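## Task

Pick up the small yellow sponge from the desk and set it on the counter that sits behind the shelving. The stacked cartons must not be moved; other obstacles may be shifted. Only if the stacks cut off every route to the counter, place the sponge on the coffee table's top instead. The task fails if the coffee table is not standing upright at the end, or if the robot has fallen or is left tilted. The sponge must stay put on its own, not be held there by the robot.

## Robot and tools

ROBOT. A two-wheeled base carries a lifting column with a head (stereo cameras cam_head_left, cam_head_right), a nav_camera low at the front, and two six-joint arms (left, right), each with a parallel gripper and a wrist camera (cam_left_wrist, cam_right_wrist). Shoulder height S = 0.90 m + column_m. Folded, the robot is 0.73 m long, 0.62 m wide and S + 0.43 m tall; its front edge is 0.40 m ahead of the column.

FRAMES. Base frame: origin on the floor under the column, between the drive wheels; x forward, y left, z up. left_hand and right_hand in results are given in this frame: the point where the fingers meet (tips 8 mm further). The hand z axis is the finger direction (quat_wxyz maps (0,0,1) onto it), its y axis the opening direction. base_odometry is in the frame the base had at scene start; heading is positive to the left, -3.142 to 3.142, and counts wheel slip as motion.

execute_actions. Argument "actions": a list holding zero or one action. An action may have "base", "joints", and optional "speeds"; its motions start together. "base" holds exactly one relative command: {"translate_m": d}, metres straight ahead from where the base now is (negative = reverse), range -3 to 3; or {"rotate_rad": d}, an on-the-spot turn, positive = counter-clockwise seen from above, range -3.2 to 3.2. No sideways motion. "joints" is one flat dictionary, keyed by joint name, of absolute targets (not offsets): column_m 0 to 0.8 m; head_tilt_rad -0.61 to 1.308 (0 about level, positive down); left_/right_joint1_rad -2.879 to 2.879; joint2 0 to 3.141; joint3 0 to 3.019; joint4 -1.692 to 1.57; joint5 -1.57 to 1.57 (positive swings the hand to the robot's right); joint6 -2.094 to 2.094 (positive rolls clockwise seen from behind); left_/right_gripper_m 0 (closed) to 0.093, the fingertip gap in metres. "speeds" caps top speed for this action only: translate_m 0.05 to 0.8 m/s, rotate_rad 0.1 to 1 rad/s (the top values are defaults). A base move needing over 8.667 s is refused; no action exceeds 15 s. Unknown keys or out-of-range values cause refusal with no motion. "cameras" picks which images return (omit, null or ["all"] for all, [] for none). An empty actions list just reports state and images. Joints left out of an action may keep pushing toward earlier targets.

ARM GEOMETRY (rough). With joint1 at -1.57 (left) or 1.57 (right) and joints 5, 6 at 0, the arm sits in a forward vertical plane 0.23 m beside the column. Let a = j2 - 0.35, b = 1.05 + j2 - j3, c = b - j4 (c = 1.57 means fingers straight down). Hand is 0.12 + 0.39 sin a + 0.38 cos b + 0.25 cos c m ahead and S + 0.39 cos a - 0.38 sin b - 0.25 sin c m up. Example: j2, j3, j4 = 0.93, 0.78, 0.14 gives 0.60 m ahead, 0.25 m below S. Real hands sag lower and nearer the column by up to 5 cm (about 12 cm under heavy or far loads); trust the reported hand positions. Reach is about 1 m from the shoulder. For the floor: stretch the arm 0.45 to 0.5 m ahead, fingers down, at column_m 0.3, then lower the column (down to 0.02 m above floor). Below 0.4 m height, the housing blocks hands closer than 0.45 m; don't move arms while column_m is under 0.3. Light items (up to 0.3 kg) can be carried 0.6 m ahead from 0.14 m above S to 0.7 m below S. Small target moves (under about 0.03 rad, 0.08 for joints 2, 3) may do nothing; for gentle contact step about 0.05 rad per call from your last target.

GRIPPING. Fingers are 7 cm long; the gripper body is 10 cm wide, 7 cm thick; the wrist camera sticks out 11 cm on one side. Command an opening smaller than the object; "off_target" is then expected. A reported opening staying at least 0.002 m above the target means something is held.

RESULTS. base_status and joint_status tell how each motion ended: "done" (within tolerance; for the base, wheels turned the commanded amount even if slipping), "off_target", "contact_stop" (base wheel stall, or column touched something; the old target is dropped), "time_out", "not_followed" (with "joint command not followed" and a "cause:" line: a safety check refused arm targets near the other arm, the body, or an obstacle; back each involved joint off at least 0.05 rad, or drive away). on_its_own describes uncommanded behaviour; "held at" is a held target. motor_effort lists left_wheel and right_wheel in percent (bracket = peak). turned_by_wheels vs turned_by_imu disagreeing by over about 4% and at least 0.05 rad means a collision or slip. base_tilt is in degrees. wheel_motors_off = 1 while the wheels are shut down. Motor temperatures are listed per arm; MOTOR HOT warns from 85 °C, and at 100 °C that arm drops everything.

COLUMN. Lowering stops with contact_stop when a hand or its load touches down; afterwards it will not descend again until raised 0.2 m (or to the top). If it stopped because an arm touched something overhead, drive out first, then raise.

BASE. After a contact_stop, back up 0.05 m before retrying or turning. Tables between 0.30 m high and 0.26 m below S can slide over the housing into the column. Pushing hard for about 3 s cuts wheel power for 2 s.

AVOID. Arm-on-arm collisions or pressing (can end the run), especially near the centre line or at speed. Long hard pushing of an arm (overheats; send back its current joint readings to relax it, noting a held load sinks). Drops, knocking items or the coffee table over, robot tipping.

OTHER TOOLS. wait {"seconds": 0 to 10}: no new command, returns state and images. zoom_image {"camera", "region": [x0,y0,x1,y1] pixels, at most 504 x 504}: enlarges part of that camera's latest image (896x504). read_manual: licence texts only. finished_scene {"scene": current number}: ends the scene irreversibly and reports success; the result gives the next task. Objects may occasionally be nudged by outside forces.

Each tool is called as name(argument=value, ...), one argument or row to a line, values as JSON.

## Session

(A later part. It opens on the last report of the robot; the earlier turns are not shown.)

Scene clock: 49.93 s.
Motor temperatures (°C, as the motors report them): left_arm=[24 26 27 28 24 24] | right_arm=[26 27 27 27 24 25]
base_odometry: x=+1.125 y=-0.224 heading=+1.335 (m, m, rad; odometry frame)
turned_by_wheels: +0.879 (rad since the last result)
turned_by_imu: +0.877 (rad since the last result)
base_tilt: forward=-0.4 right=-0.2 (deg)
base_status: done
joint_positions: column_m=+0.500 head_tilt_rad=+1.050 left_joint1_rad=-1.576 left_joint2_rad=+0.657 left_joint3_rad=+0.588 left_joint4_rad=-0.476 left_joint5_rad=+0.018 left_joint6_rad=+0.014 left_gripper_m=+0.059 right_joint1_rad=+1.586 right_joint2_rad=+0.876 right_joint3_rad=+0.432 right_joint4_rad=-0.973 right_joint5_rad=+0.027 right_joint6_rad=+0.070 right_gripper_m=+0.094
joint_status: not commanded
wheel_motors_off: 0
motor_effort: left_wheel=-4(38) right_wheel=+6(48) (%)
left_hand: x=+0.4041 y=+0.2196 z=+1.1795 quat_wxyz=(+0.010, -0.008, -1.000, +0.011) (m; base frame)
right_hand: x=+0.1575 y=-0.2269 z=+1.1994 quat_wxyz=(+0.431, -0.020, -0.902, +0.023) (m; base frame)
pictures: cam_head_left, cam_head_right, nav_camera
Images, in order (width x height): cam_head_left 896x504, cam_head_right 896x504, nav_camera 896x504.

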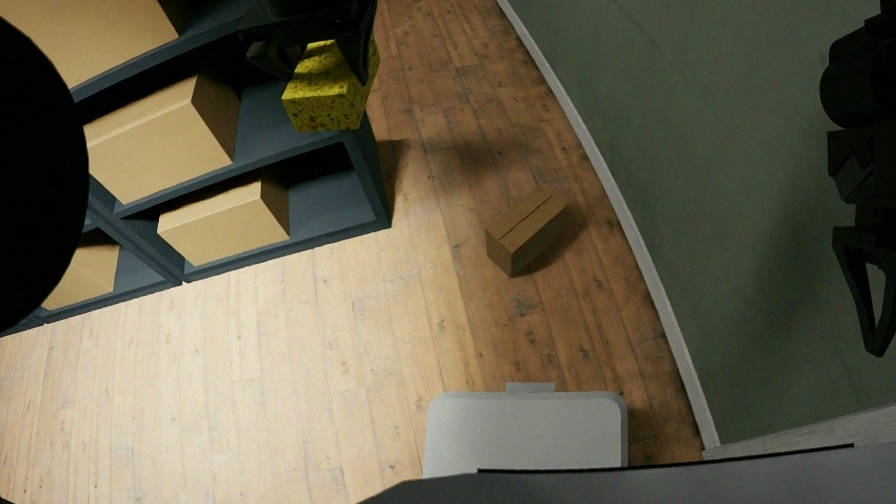

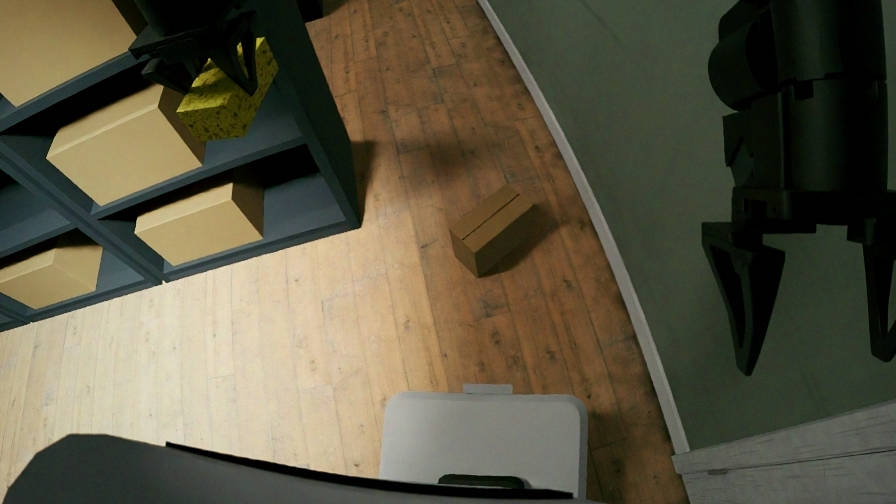

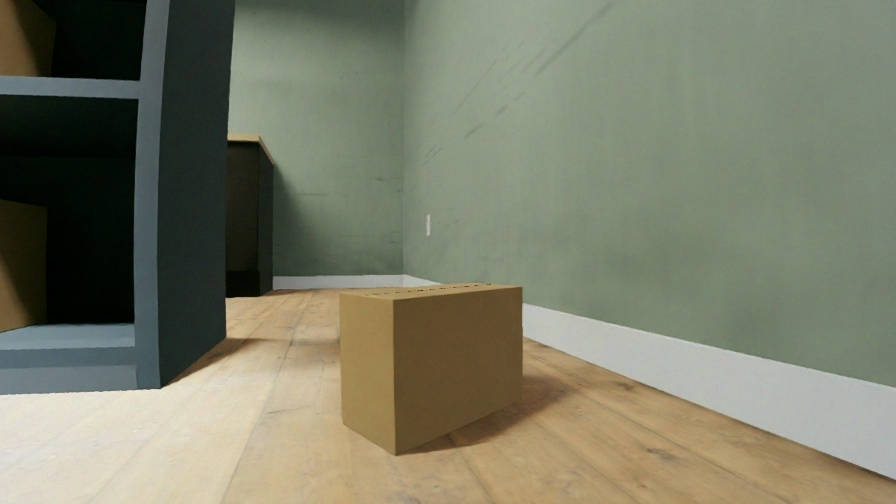

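execute_actions(
  actions=[
    {"base":{"translate_m":0.48},"speeds":{"translate_m":0.35}},
  ],
  cameras=["cam_head_left"],
)

execute_actions(
  actions=[
    {"base":{"rotate_rad":0.18}},
  ],
  cameras=["cam_head_left","cam_head_right","cam_left_wrist"],
)

Scene clock: 55.47 s.
Motor temperatures (°C, as the motors report them): left_arm=[24 26 27 28 24 24] | right_arm=[26 27 27 27 24 25]
base_odometry: x=+1.237 y=+0.243 heading=+1.335 (m, m, rad; odometry frame)
turned_by_wheels: +0.000 (rad since the last result)
turned_by_imu: -0.001 (rad since the last result)
base_tilt: forward=-0.5 right=-0.1 (deg)
base_status: done
joint_positions: column_m=+0.500 head_tilt_rad=+1.050 left_joint1_rad=-1.576 left_joint2_rad=+0.657 left_joint3_rad=+0.588 left_joint4_rad=-0.476 left_joint5_rad=+0.018 left_joint6_rad=+0.014 left_gripper_m=+0.059 right_joint1_rad=+1.586 right_joint2_rad=+0.876 right_joint3_rad=+0.432 right_joint4_rad=-0.973 right_joint5_rad=+0.027 right_joint6_rad=+0.070 right_gripper_m=+0.094
joint_status: not commanded
wheel_motors_off: 0
motor_effort: left_wheel=+0(37) right_wheel=-1(56) (%)
left_hand: x=+0.4041 y=+0.2196 z=+1.1795 quat_wxyz=(+0.010, -0.008, -1.000, +0.011) (m; base frame)
right_hand: x=+0.1573 y=-0.2269 z=+1.1994 quat_wxyz=(+0.431, -0.020, -0.902, +0.023) (m; base frame)
pictures: cam_head_left
Images, in order (width x height): cam_head_left 896x504.

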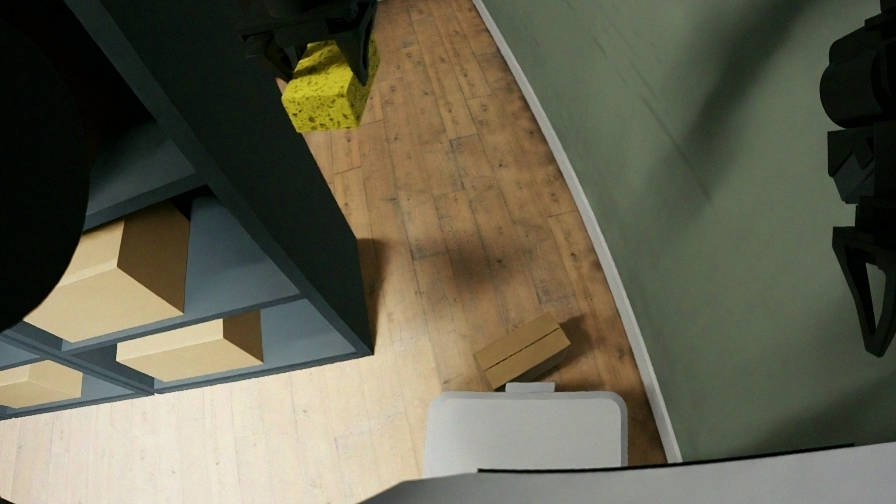

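Scene clock: 56.70 s.
Motor temperatures (°C, as the motors report them): left_arm=[24 26 27 28 24 24] | right_arm=[26 27 27 27 24 25]
base_odometry: x=+1.237 y=+0.243 heading=+1.514 (m, m, rad; odometry frame)
turned_by_wheels: +0.179 (rad since the last result)
turned_by_imu: +0.177 (rad since the last result)
base_tilt: forward=-0.4 right=-0.2 (deg)
base_status: done
joint_positions: column_m=+0.500 head_tilt_rad=+1.050 left_joint1_rad=-1.576 left_joint2_rad=+0.657 left_joint3_rad=+0.588 left_joint4_rad=-0.476 left_joint5_rad=+0.018 left_joint6_rad=+0.014 left_gripper_m=+0.059 right_joint1_rad=+1.586 right_joint2_rad=+0.876 right_joint3_rad=+0.432 right_joint4_rad=-0.973 right_joint5_rad=+0.027 right_joint6_rad=+0.070 right_gripper_m=+0.094
joint_status: not commanded
wheel_motors_off: 0
motor_effort: left_wheel=-3(40) right_wheel=+1(46) (%)
left_hand: x=+0.4041 y=+0.2196 z=+1.1795 quat_wxyz=(+0.010, -0.008, -1.000, +0.011) (m; base frame)
right_hand: x=+0.1573 y=-0.2269 z=+1.1994 quat_wxyz=(+0.431, -0.020, -0.902, +0.023) (m; base frame)
pictures: cam_head_left, cam_head_right, cam_left_wrist
Images, in order (width x height): cam_head_left 896x504, cam_head_right 896x504, cam_left_wrist 896x504.

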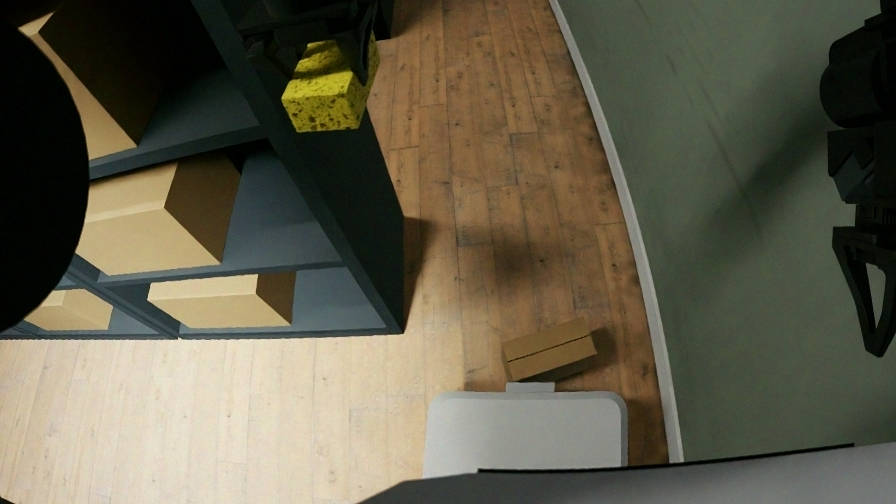

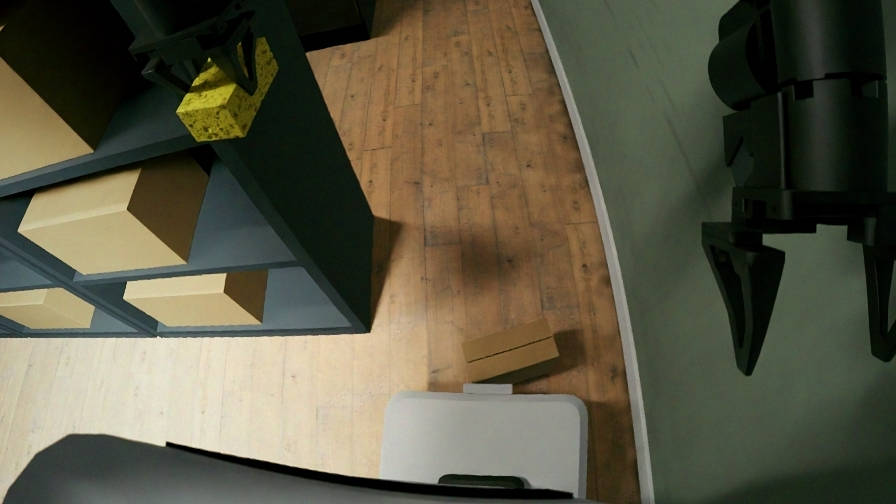

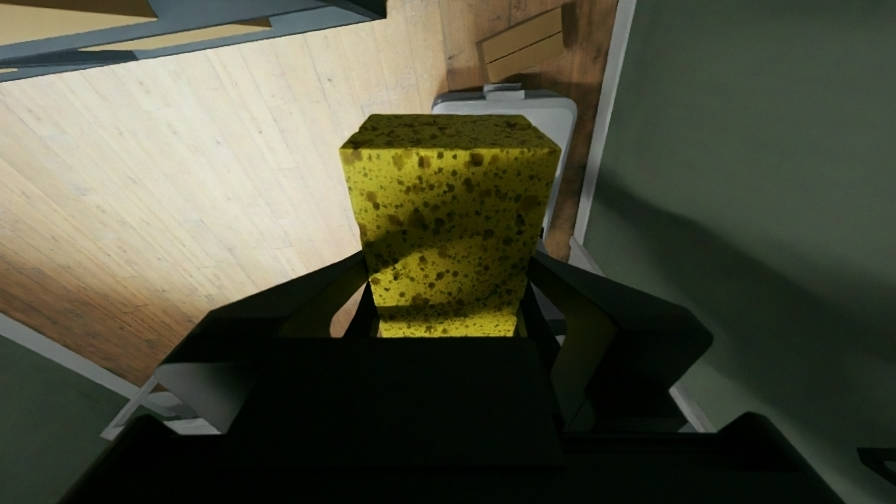

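execute_actions(
  actions=[
    {"base":{"translate_m":0.6},"speeds":{"translate_m":0.3}},
  ],
  cameras=["cam_head_left"],
)

execute_actions(
  actions=[
    {"base":{"rotate_rad":0.12}},
  ],
  cameras=["cam_head_left","cam_head_right","cam_left_wrist"],
)

Scene clock: 63.33 s.
Motor temperatures (°C, as the motors report them): left_arm=[24 26 27 28 24 24] | right_arm=[26 27 27 27 24 25]
base_odometry: x=+1.271 y=+0.842 heading=+1.514 (m, m, rad; odometry frame)
turned_by_wheels: +0.000 (rad since the last result)
turned_by_imu: -0.001 (rad since the last result)
base_tilt: forward=-0.5 right=-0.2 (deg)
base_status: done
joint_positions: column_m=+0.500 head_tilt_rad=+1.050 left_joint1_rad=-1.576 left_joint2_rad=+0.657 left_joint3_rad=+0.589 left_joint4_rad=-0.476 left_joint5_rad=+0.018 left_joint6_rad=+0.014 left_gripper_m=+0.059 right_joint1_rad=+1.586 right_joint2_rad=+0.876 right_joint3_rad=+0.432 right_joint4_rad=-0.973 right_joint5_rad=+0.027 right_joint6_rad=+0.070 right_gripper_m=+0.094
joint_status: not commanded
wheel_motors_off: 0
motor_effort: left_wheel=-1(37) right_wheel=+0(45) (%)
left_hand: x=+0.4046 y=+0.2196 z=+1.1798 quat_wxyz=(+0.010, -0.008, -1.000, +0.011) (m; base frame)
right_hand: x=+0.1573 y=-0.2269 z=+1.1994 quat_wxyz=(+0.431, -0.020, -0.902, +0.023) (m; base frame)
pictures: cam_head_left
Images, in order (width x height): cam_head_left 896x504.

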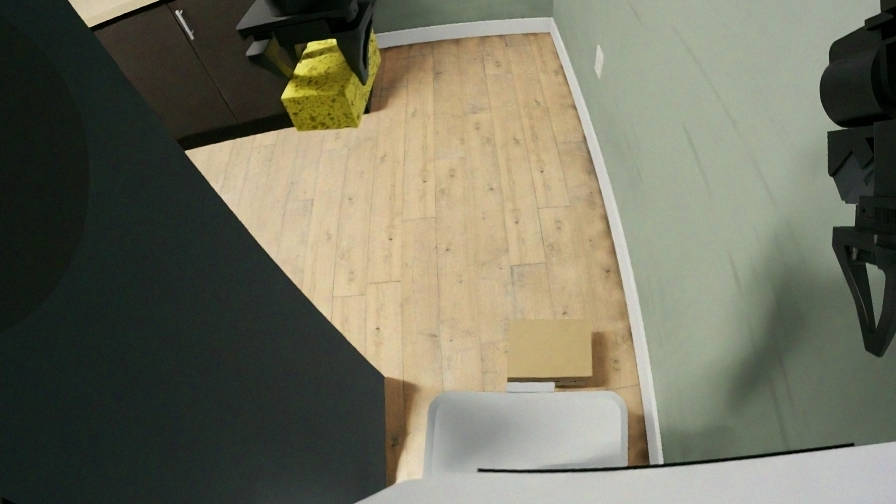

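Scene clock: 64.40 s.
Motor temperatures (°C, as the motors report them): left_arm=[24 26 27 28 24 24] | right_arm=[26 27 27 27 24 25]
base_odometry: x=+1.271 y=+0.842 heading=+1.633 (m, m, rad; odometry frame)
turned_by_wheels: +0.118 (rad since the last result)
turned_by_imu: +0.117 (rad since the last result)
base_tilt: forward=-0.4 right=-0.2 (deg)
base_status: done
joint_positions: column_m=+0.500 head_tilt_rad=+1.050 left_joint1_rad=-1.576 left_joint2_rad=+0.657 left_joint3_rad=+0.589 left_joint4_rad=-0.476 left_joint5_rad=+0.018 left_joint6_rad=+0.014 left_gripper_m=+0.059 right_joint1_rad=+1.586 right_joint2_rad=+0.876 right_joint3_rad=+0.432 right_joint4_rad=-0.973 right_joint5_rad=+0.027 right_joint6_rad=+0.070 right_gripper_m=+0.094
joint_status: not commanded
wheel_motors_off: 0
motor_effort: left_wheel=+1(35) right_wheel=+1(48) (%)
left_hand: x=+0.4046 y=+0.2196 z=+1.1798 quat_wxyz=(+0.010, -0.008, -1.000, +0.011) (m; base frame)
right_hand: x=+0.1573 y=-0.2269 z=+1.1994 quat_wxyz=(+0.431, -0.020, -0.902, +0.023) (m; base frame)
pictures: cam_head_left, cam_head_right, cam_left_wrist
Images, in order (width x height): cam_head_left 896x504, cam_head_right 896x504, cam_left_wrist 896x504.

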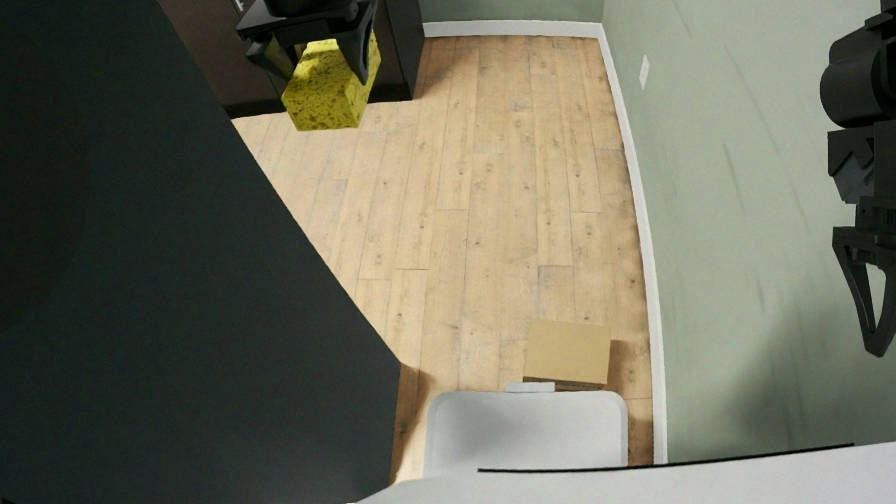

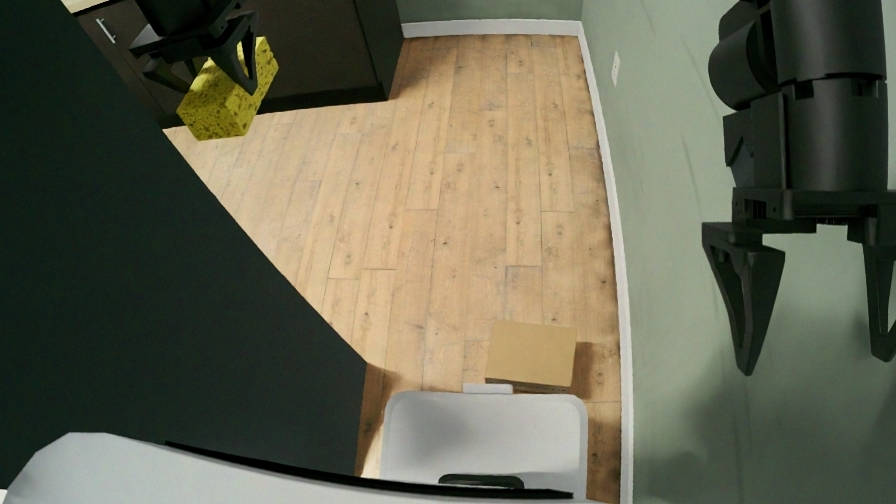

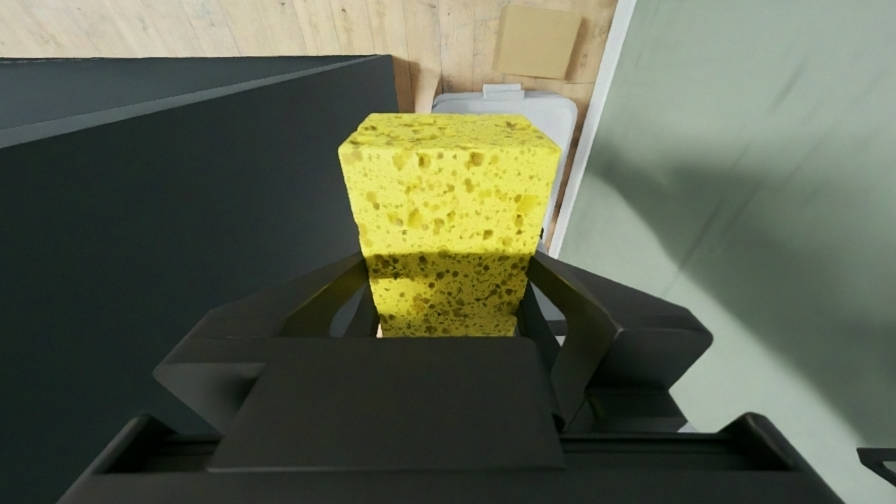

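execute_actions(
  actions=[
    {"base":{"translate_m":0.65},"speeds":{"translate_m":0.4},"joints":{"head_tilt_rad":0.8,"column_m":0.4}},
  ],
  cameras=[],
)

execute_actions(
  actions=[
    {"base":{"rotate_rad":0.42},"speeds":{"rotate_rad":0.5},"joints":{"left_joint2_rad":1.2,"left_joint3_rad":1.62,"left_joint4_rad":-0.94}},
  ],
  cameras=["cam_head_left","cam_head_right","nav_camera"],
)

Scene clock: 75.03 s.
Motor temperatures (°C, as the motors report them): left_arm=[24 25 27 28 24 24] | right_arm=[26 27 27 27 24 25]
base_odometry: x=+1.230 y=+1.491 heading=+1.633 (m, m, rad; odometry frame)
turned_by_wheels: +0.000 (rad since the last result)
turned_by_imu: -0.001 (rad since the last result)
base_tilt: forward=-0.4 right=-0.2 (deg)
base_status: done
joint_positions: column_m=+0.400 head_tilt_rad=+0.815 left_joint1_rad=-1.576 left_joint2_rad=+0.656 left_joint3_rad=+0.589 left_joint4_rad=-0.476 left_joint5_rad=+0.018 left_joint6_rad=+0.014 left_gripper_m=+0.059 right_joint1_rad=+1.586 right_joint2_rad=+0.876 right_joint3_rad=+0.432 right_joint4_rad=-0.973 right_joint5_rad=+0.027 right_joint6_rad=+0.070 right_gripper_m=+0.094
joint_status: all done
wheel_motors_off: 0
motor_effort: left_wheel=+0(45) right_wheel=+0(37) (%)
left_hand: x=+0.4048 y=+0.2196 z=+1.0801 quat_wxyz=(+0.009, -0.008, -1.000, +0.011) (m; base frame)
right_hand: x=+0.1573 y=-0.2269 z=+1.0995 quat_wxyz=(+0.431, -0.020, -0.902, +0.023) (m; base frame)
pictures: none
No camera images: the call's "cameras" was empty. Leave "cameras" out to get every camera's image.

Scene clock: 77.03 s.
Motor temperatures (°C, as the motors report them): left_arm=[24 26 27 28 24 24] | right_arm=[26 27 27 27 24 25]
base_odometry: x=+1.230 y=+1.491 heading=+2.052 (m, m, rad; odometry frame)
turned_by_wheels: +0.419 (rad since the last result)
turned_by_imu: +0.416 (rad since the last result)
base_tilt: forward=-0.4 right=-0.2 (deg)
base_status: done
joint_positions: column_m=+0.400 head_tilt_rad=+0.815 left_joint1_rad=-1.576 left_joint2_rad=+1.200 left_joint3_rad=+1.598 left_joint4_rad=-0.931 left_joint5_rad=+0.018 left_joint6_rad=+0.014 left_gripper_m=+0.059 right_joint1_rad=+1.586 right_joint2_rad=+0.876 right_joint3_rad=+0.432 right_joint4_rad=-0.973 right_joint5_rad=+0.027 right_joint6_rad=+0.070 right_gripper_m=+0.094
joint_status: all done
wheel_motors_off: 0
motor_effort: left_wheel=-4(40) right_wheel=+5(47) (%)
left_hand: x=+0.7158 y=+0.2186 z=+1.0785 quat_wxyz=(+0.005, -0.008, -1.000, +0.012) (m; base frame)
right_hand: x=+0.1573 y=-0.2269 z=+1.0995 quat_wxyz=(+0.431, -0.020, -0.902, +0.023) (m; base frame)
pictures: cam_head_left, cam_head_right, nav_camera
Images, in order (width x height): cam_head_left 896x504, cam_head_right 896x504, nav_camera 896x504.

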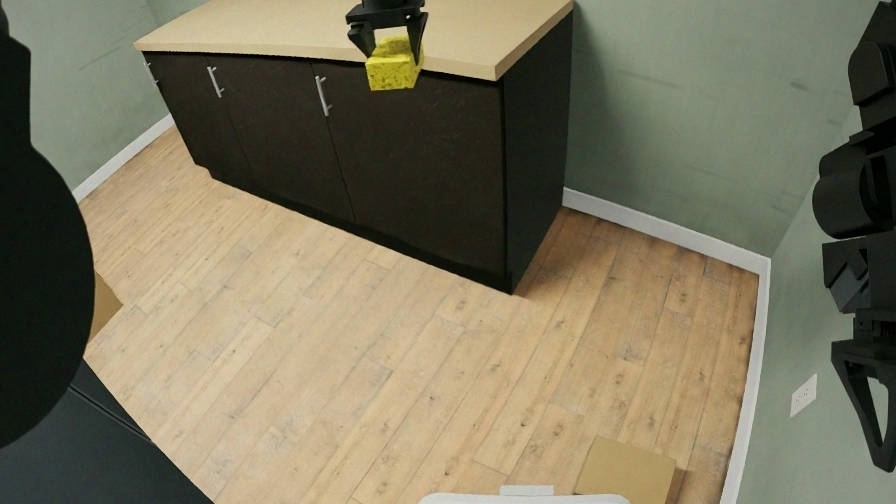

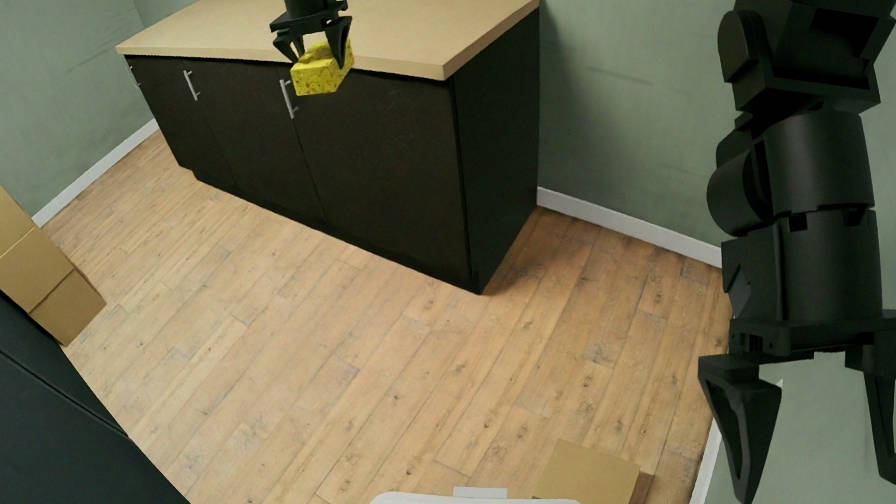

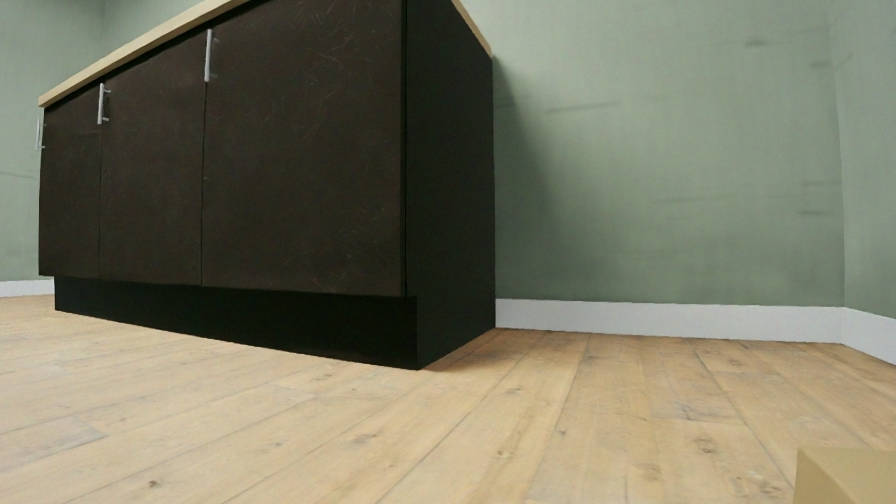

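Door corner is about 1.0 m ahead; drive 0.55.

execute_actions(
  actions=[
    {"base":{"translate_m":0.55},"speeds":{"translate_m":0.4},"joints":{"head_tilt_rad":0.7,"column_m":0.33}},
  ],
  cameras=["cam_head_left","cam_left_wrist"],
)

execute_actions(
  actions=[
    {"joints":{"column_m":0.265}},
  ],
  cameras=["cam_head_left","cam_left_wrist"],
)

Scene clock: 82.40 s.
Motor temperatures (°C, as the motors report them): left_arm=[24 26 28 28 24 24] | right_arm=[26 27 27 27 24 25]
base_odometry: x=+0.976 y=+1.979 heading=+2.052 (m, m, rad; odometry frame)
turned_by_wheels: +0.000 (rad since the last result)
turned_by_imu: -0.001 (rad since the last result)
base_tilt: forward=-0.4 right=-0.2 (deg)
base_status: done
joint_positions: column_m=+0.330 head_tilt_rad=+0.716 left_joint1_rad=-1.576 left_joint2_rad=+1.200 left_joint3_rad=+1.598 left_joint4_rad=-0.933 left_joint5_rad=+0.018 left_joint6_rad=+0.014 left_gripper_m=+0.059 right_joint1_rad=+1.586 right_joint2_rad=+0.876 right_joint3_rad=+0.432 right_joint4_rad=-0.973 right_joint5_rad=+0.027 right_joint6_rad=+0.070 right_gripper_m=+0.094
joint_status: all done
wheel_motors_off: 0
motor_effort: left_wheel=+0(36) right_wheel=+0(55) (%)
left_hand: x=+0.7153 y=+0.2186 z=+1.0085 quat_wxyz=(+0.006, -0.008, -1.000, +0.012) (m; base frame)
right_hand: x=+0.1573 y=-0.2269 z=+1.0295 quat_wxyz=(+0.431, -0.020, -0.902, +0.023) (m; base frame)
pictures: cam_head_left, cam_left_wrist
Images, in order (width x height): cam_head_left 896x504, cam_left_wrist 896x504.

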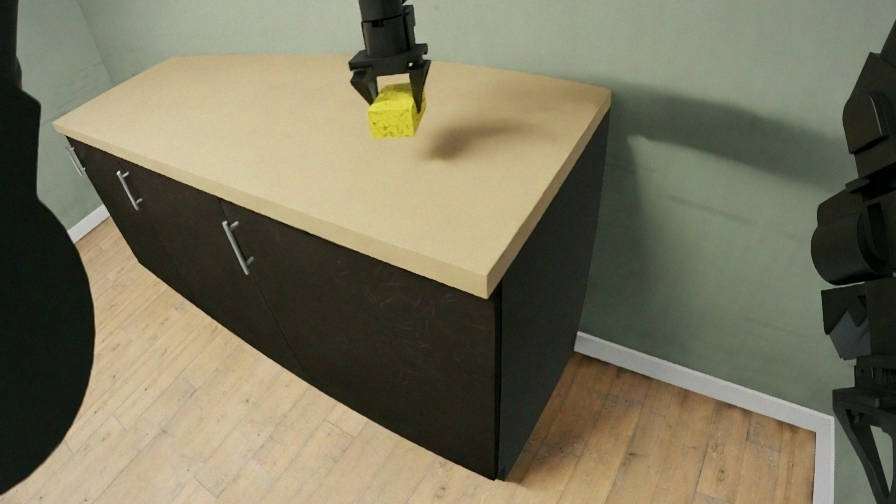

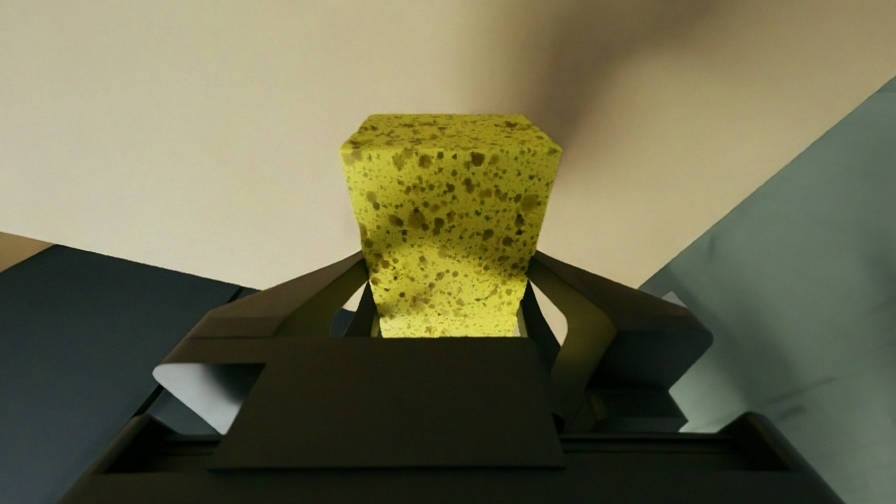

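Scene clock: 83.83 s.
Motor temperatures (°C, as the motors report them): left_arm=[24 26 28 28 24 24] | right_arm=[26 27 27 27 24 25]
base_odometry: x=+0.976 y=+1.979 heading=+2.052 (m, m, rad; odometry frame)
turned_by_wheels: +0.000 (rad since the last result)
turned_by_imu: +0.000 (rad since the last result)
base_tilt: forward=-0.4 right=-0.2 (deg)
base_status: not commanded
joint_positions: column_m=+0.265 head_tilt_rad=+0.716 left_joint1_rad=-1.576 left_joint2_rad=+1.200 left_joint3_rad=+1.598 left_joint4_rad=-0.933 left_joint5_rad=+0.018 left_joint6_rad=+0.014 left_gripper_m=+0.059 right_joint1_rad=+1.586 right_joint2_rad=+0.876 right_joint3_rad=+0.432 right_joint4_rad=-0.973 right_joint5_rad=+0.027 right_joint6_rad=+0.070 right_gripper_m=+0.094
joint_status: all done
wheel_motors_off: 0
motor_effort: left_wheel=+1(0) right_wheel=+0(1) (%)
left_hand: x=+0.7153 y=+0.2186 z=+0.9435 quat_wxyz=(+0.006, -0.008, -1.000, +0.012) (m; base frame)
right_hand: x=+0.1573 y=-0.2269 z=+0.9646 quat_wxyz=(+0.431, -0.020, -0.902, +0.023) (m; base frame)
pictures: cam_head_left, cam_left_wrist
Images, in order (width x height): cam_head_left 896x504, cam_left_wrist 896x504.

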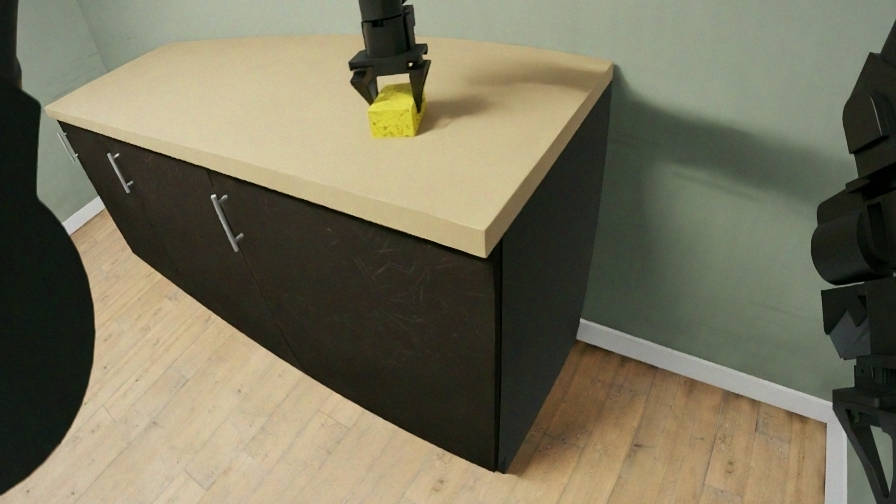

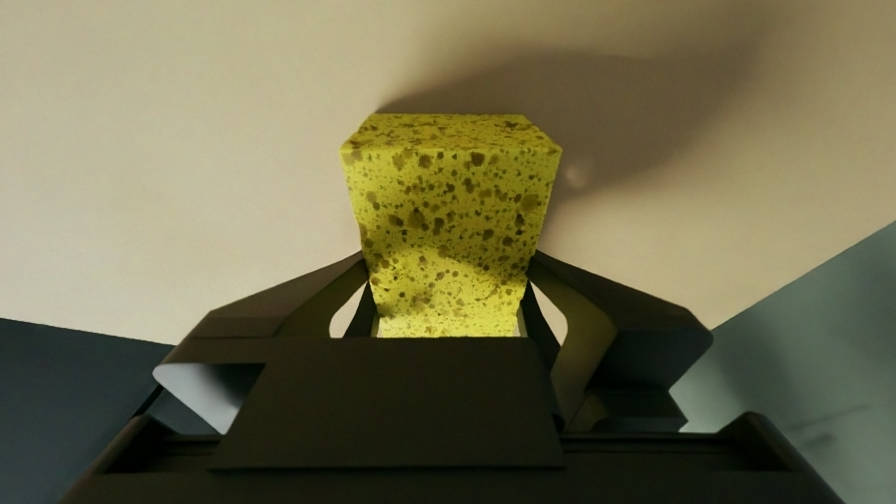

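Essentially touching.

execute_actions(
  actions=[
    {"joints":{"left_gripper_m":0.093}},
  ],
  cameras=[],
)

execute_actions(
  actions=[
    {"joints":{"column_m":0.33}},
  ],
  cameras=["cam_head_left"],
)

finished_scene(
  scene=2,
)

Scene clock: 100.10 s.
Motor temperatures (°C, as the motors report them): left_arm=[24 27 29 28 24 24] | right_arm=[26 27 27 27 24 25]
base_odometry: x=+0.976 y=+1.979 heading=+2.052 (m, m, rad; odometry frame)
turned_by_wheels: +0.000 (rad since the last result)
turned_by_imu: -0.001 (rad since the last result)
base_tilt: forward=-0.4 right=-0.2 (deg)
base_status: not commanded
joint_positions: column_m=+0.265 head_tilt_rad=+0.716 left_joint1_rad=-1.576 left_joint2_rad=+1.200 left_joint3_rad=+1.598 left_joint4_rad=-0.933 left_joint5_rad=+0.018 left_joint6_rad=+0.014 left_gripper_m=+0.093 right_joint1_rad=+1.586 right_joint2_rad=+0.876 right_joint3_rad=+0.432 right_joint4_rad=-0.973 right_joint5_rad=+0.027 right_joint6_rad=+0.070 right_gripper_m=+0.094
joint_status: all done
wheel_motors_off: 0
motor_effort: left_wheel=+1(1) right_wheel=-1(0) (%)
left_hand: x=+0.7153 y=+0.2186 z=+0.9435 quat_wxyz=(+0.006, -0.008, -1.000, +0.012) (m; base frame)
right_hand: x=+0.1573 y=-0.2269 z=+0.9646 quat_wxyz=(+0.431, -0.020, -0.902, +0.023) (m; base frame)
pictures: none
No camera images: the call's "cameras" was empty. Leave "cameras" out to get every camera's image.

Scene clock: 101.53 s.
Motor temperatures (°C, as the motors report them): left_arm=[24 27 29 28 24 24] | right_arm=[26 27 27 27 24 25]
base_odometry: x=+0.976 y=+1.979 heading=+2.052 (m, m, rad; odometry frame)
turned_by_wheels: +0.000 (rad since the last result)
turned_by_imu: +0.000 (rad since the last result)
base_tilt: forward=-0.4 right=-0.2 (deg)
base_status: not commanded
joint_positions: column_m=+0.330 head_tilt_rad=+0.716 left_joint1_rad=-1.576 left_joint2_rad=+1.200 left_joint3_rad=+1.598 left_joint4_rad=-0.933 left_joint5_rad=+0.018 left_joint6_rad=+0.014 left_gripper_m=+0.093 right_joint1_rad=+1.586 right_joint2_rad=+0.876 right_joint3_rad=+0.432 right_joint4_rad=-0.973 right_joint5_rad=+0.027 right_joint6_rad=+0.070 right_gripper_m=+0.094
joint_status: all done
wheel_motors_off: 0
motor_effort: left_wheel=+0(1) right_wheel=-1(1) (%)
left_hand: x=+0.7153 y=+0.2186 z=+1.0083 quat_wxyz=(+0.006, -0.008, -1.000, +0.012) (m; base frame)
right_hand: x=+0.1573 y=-0.2269 z=+1.0294 quat_wxyz=(+0.431, -0.020, -0.902, +0.023) (m; base frame)
pictures: cam_head_left
Images, in order (width x height): cam_head_left 896x504.

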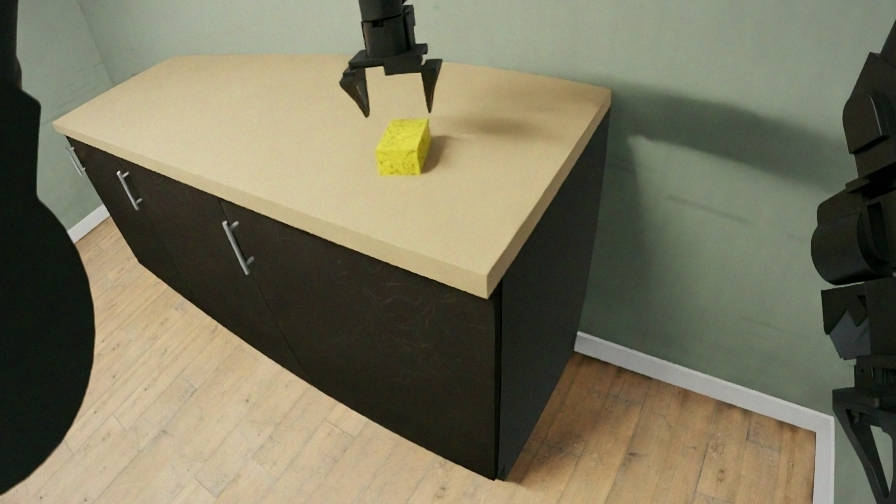

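The scene is finished: the task was done.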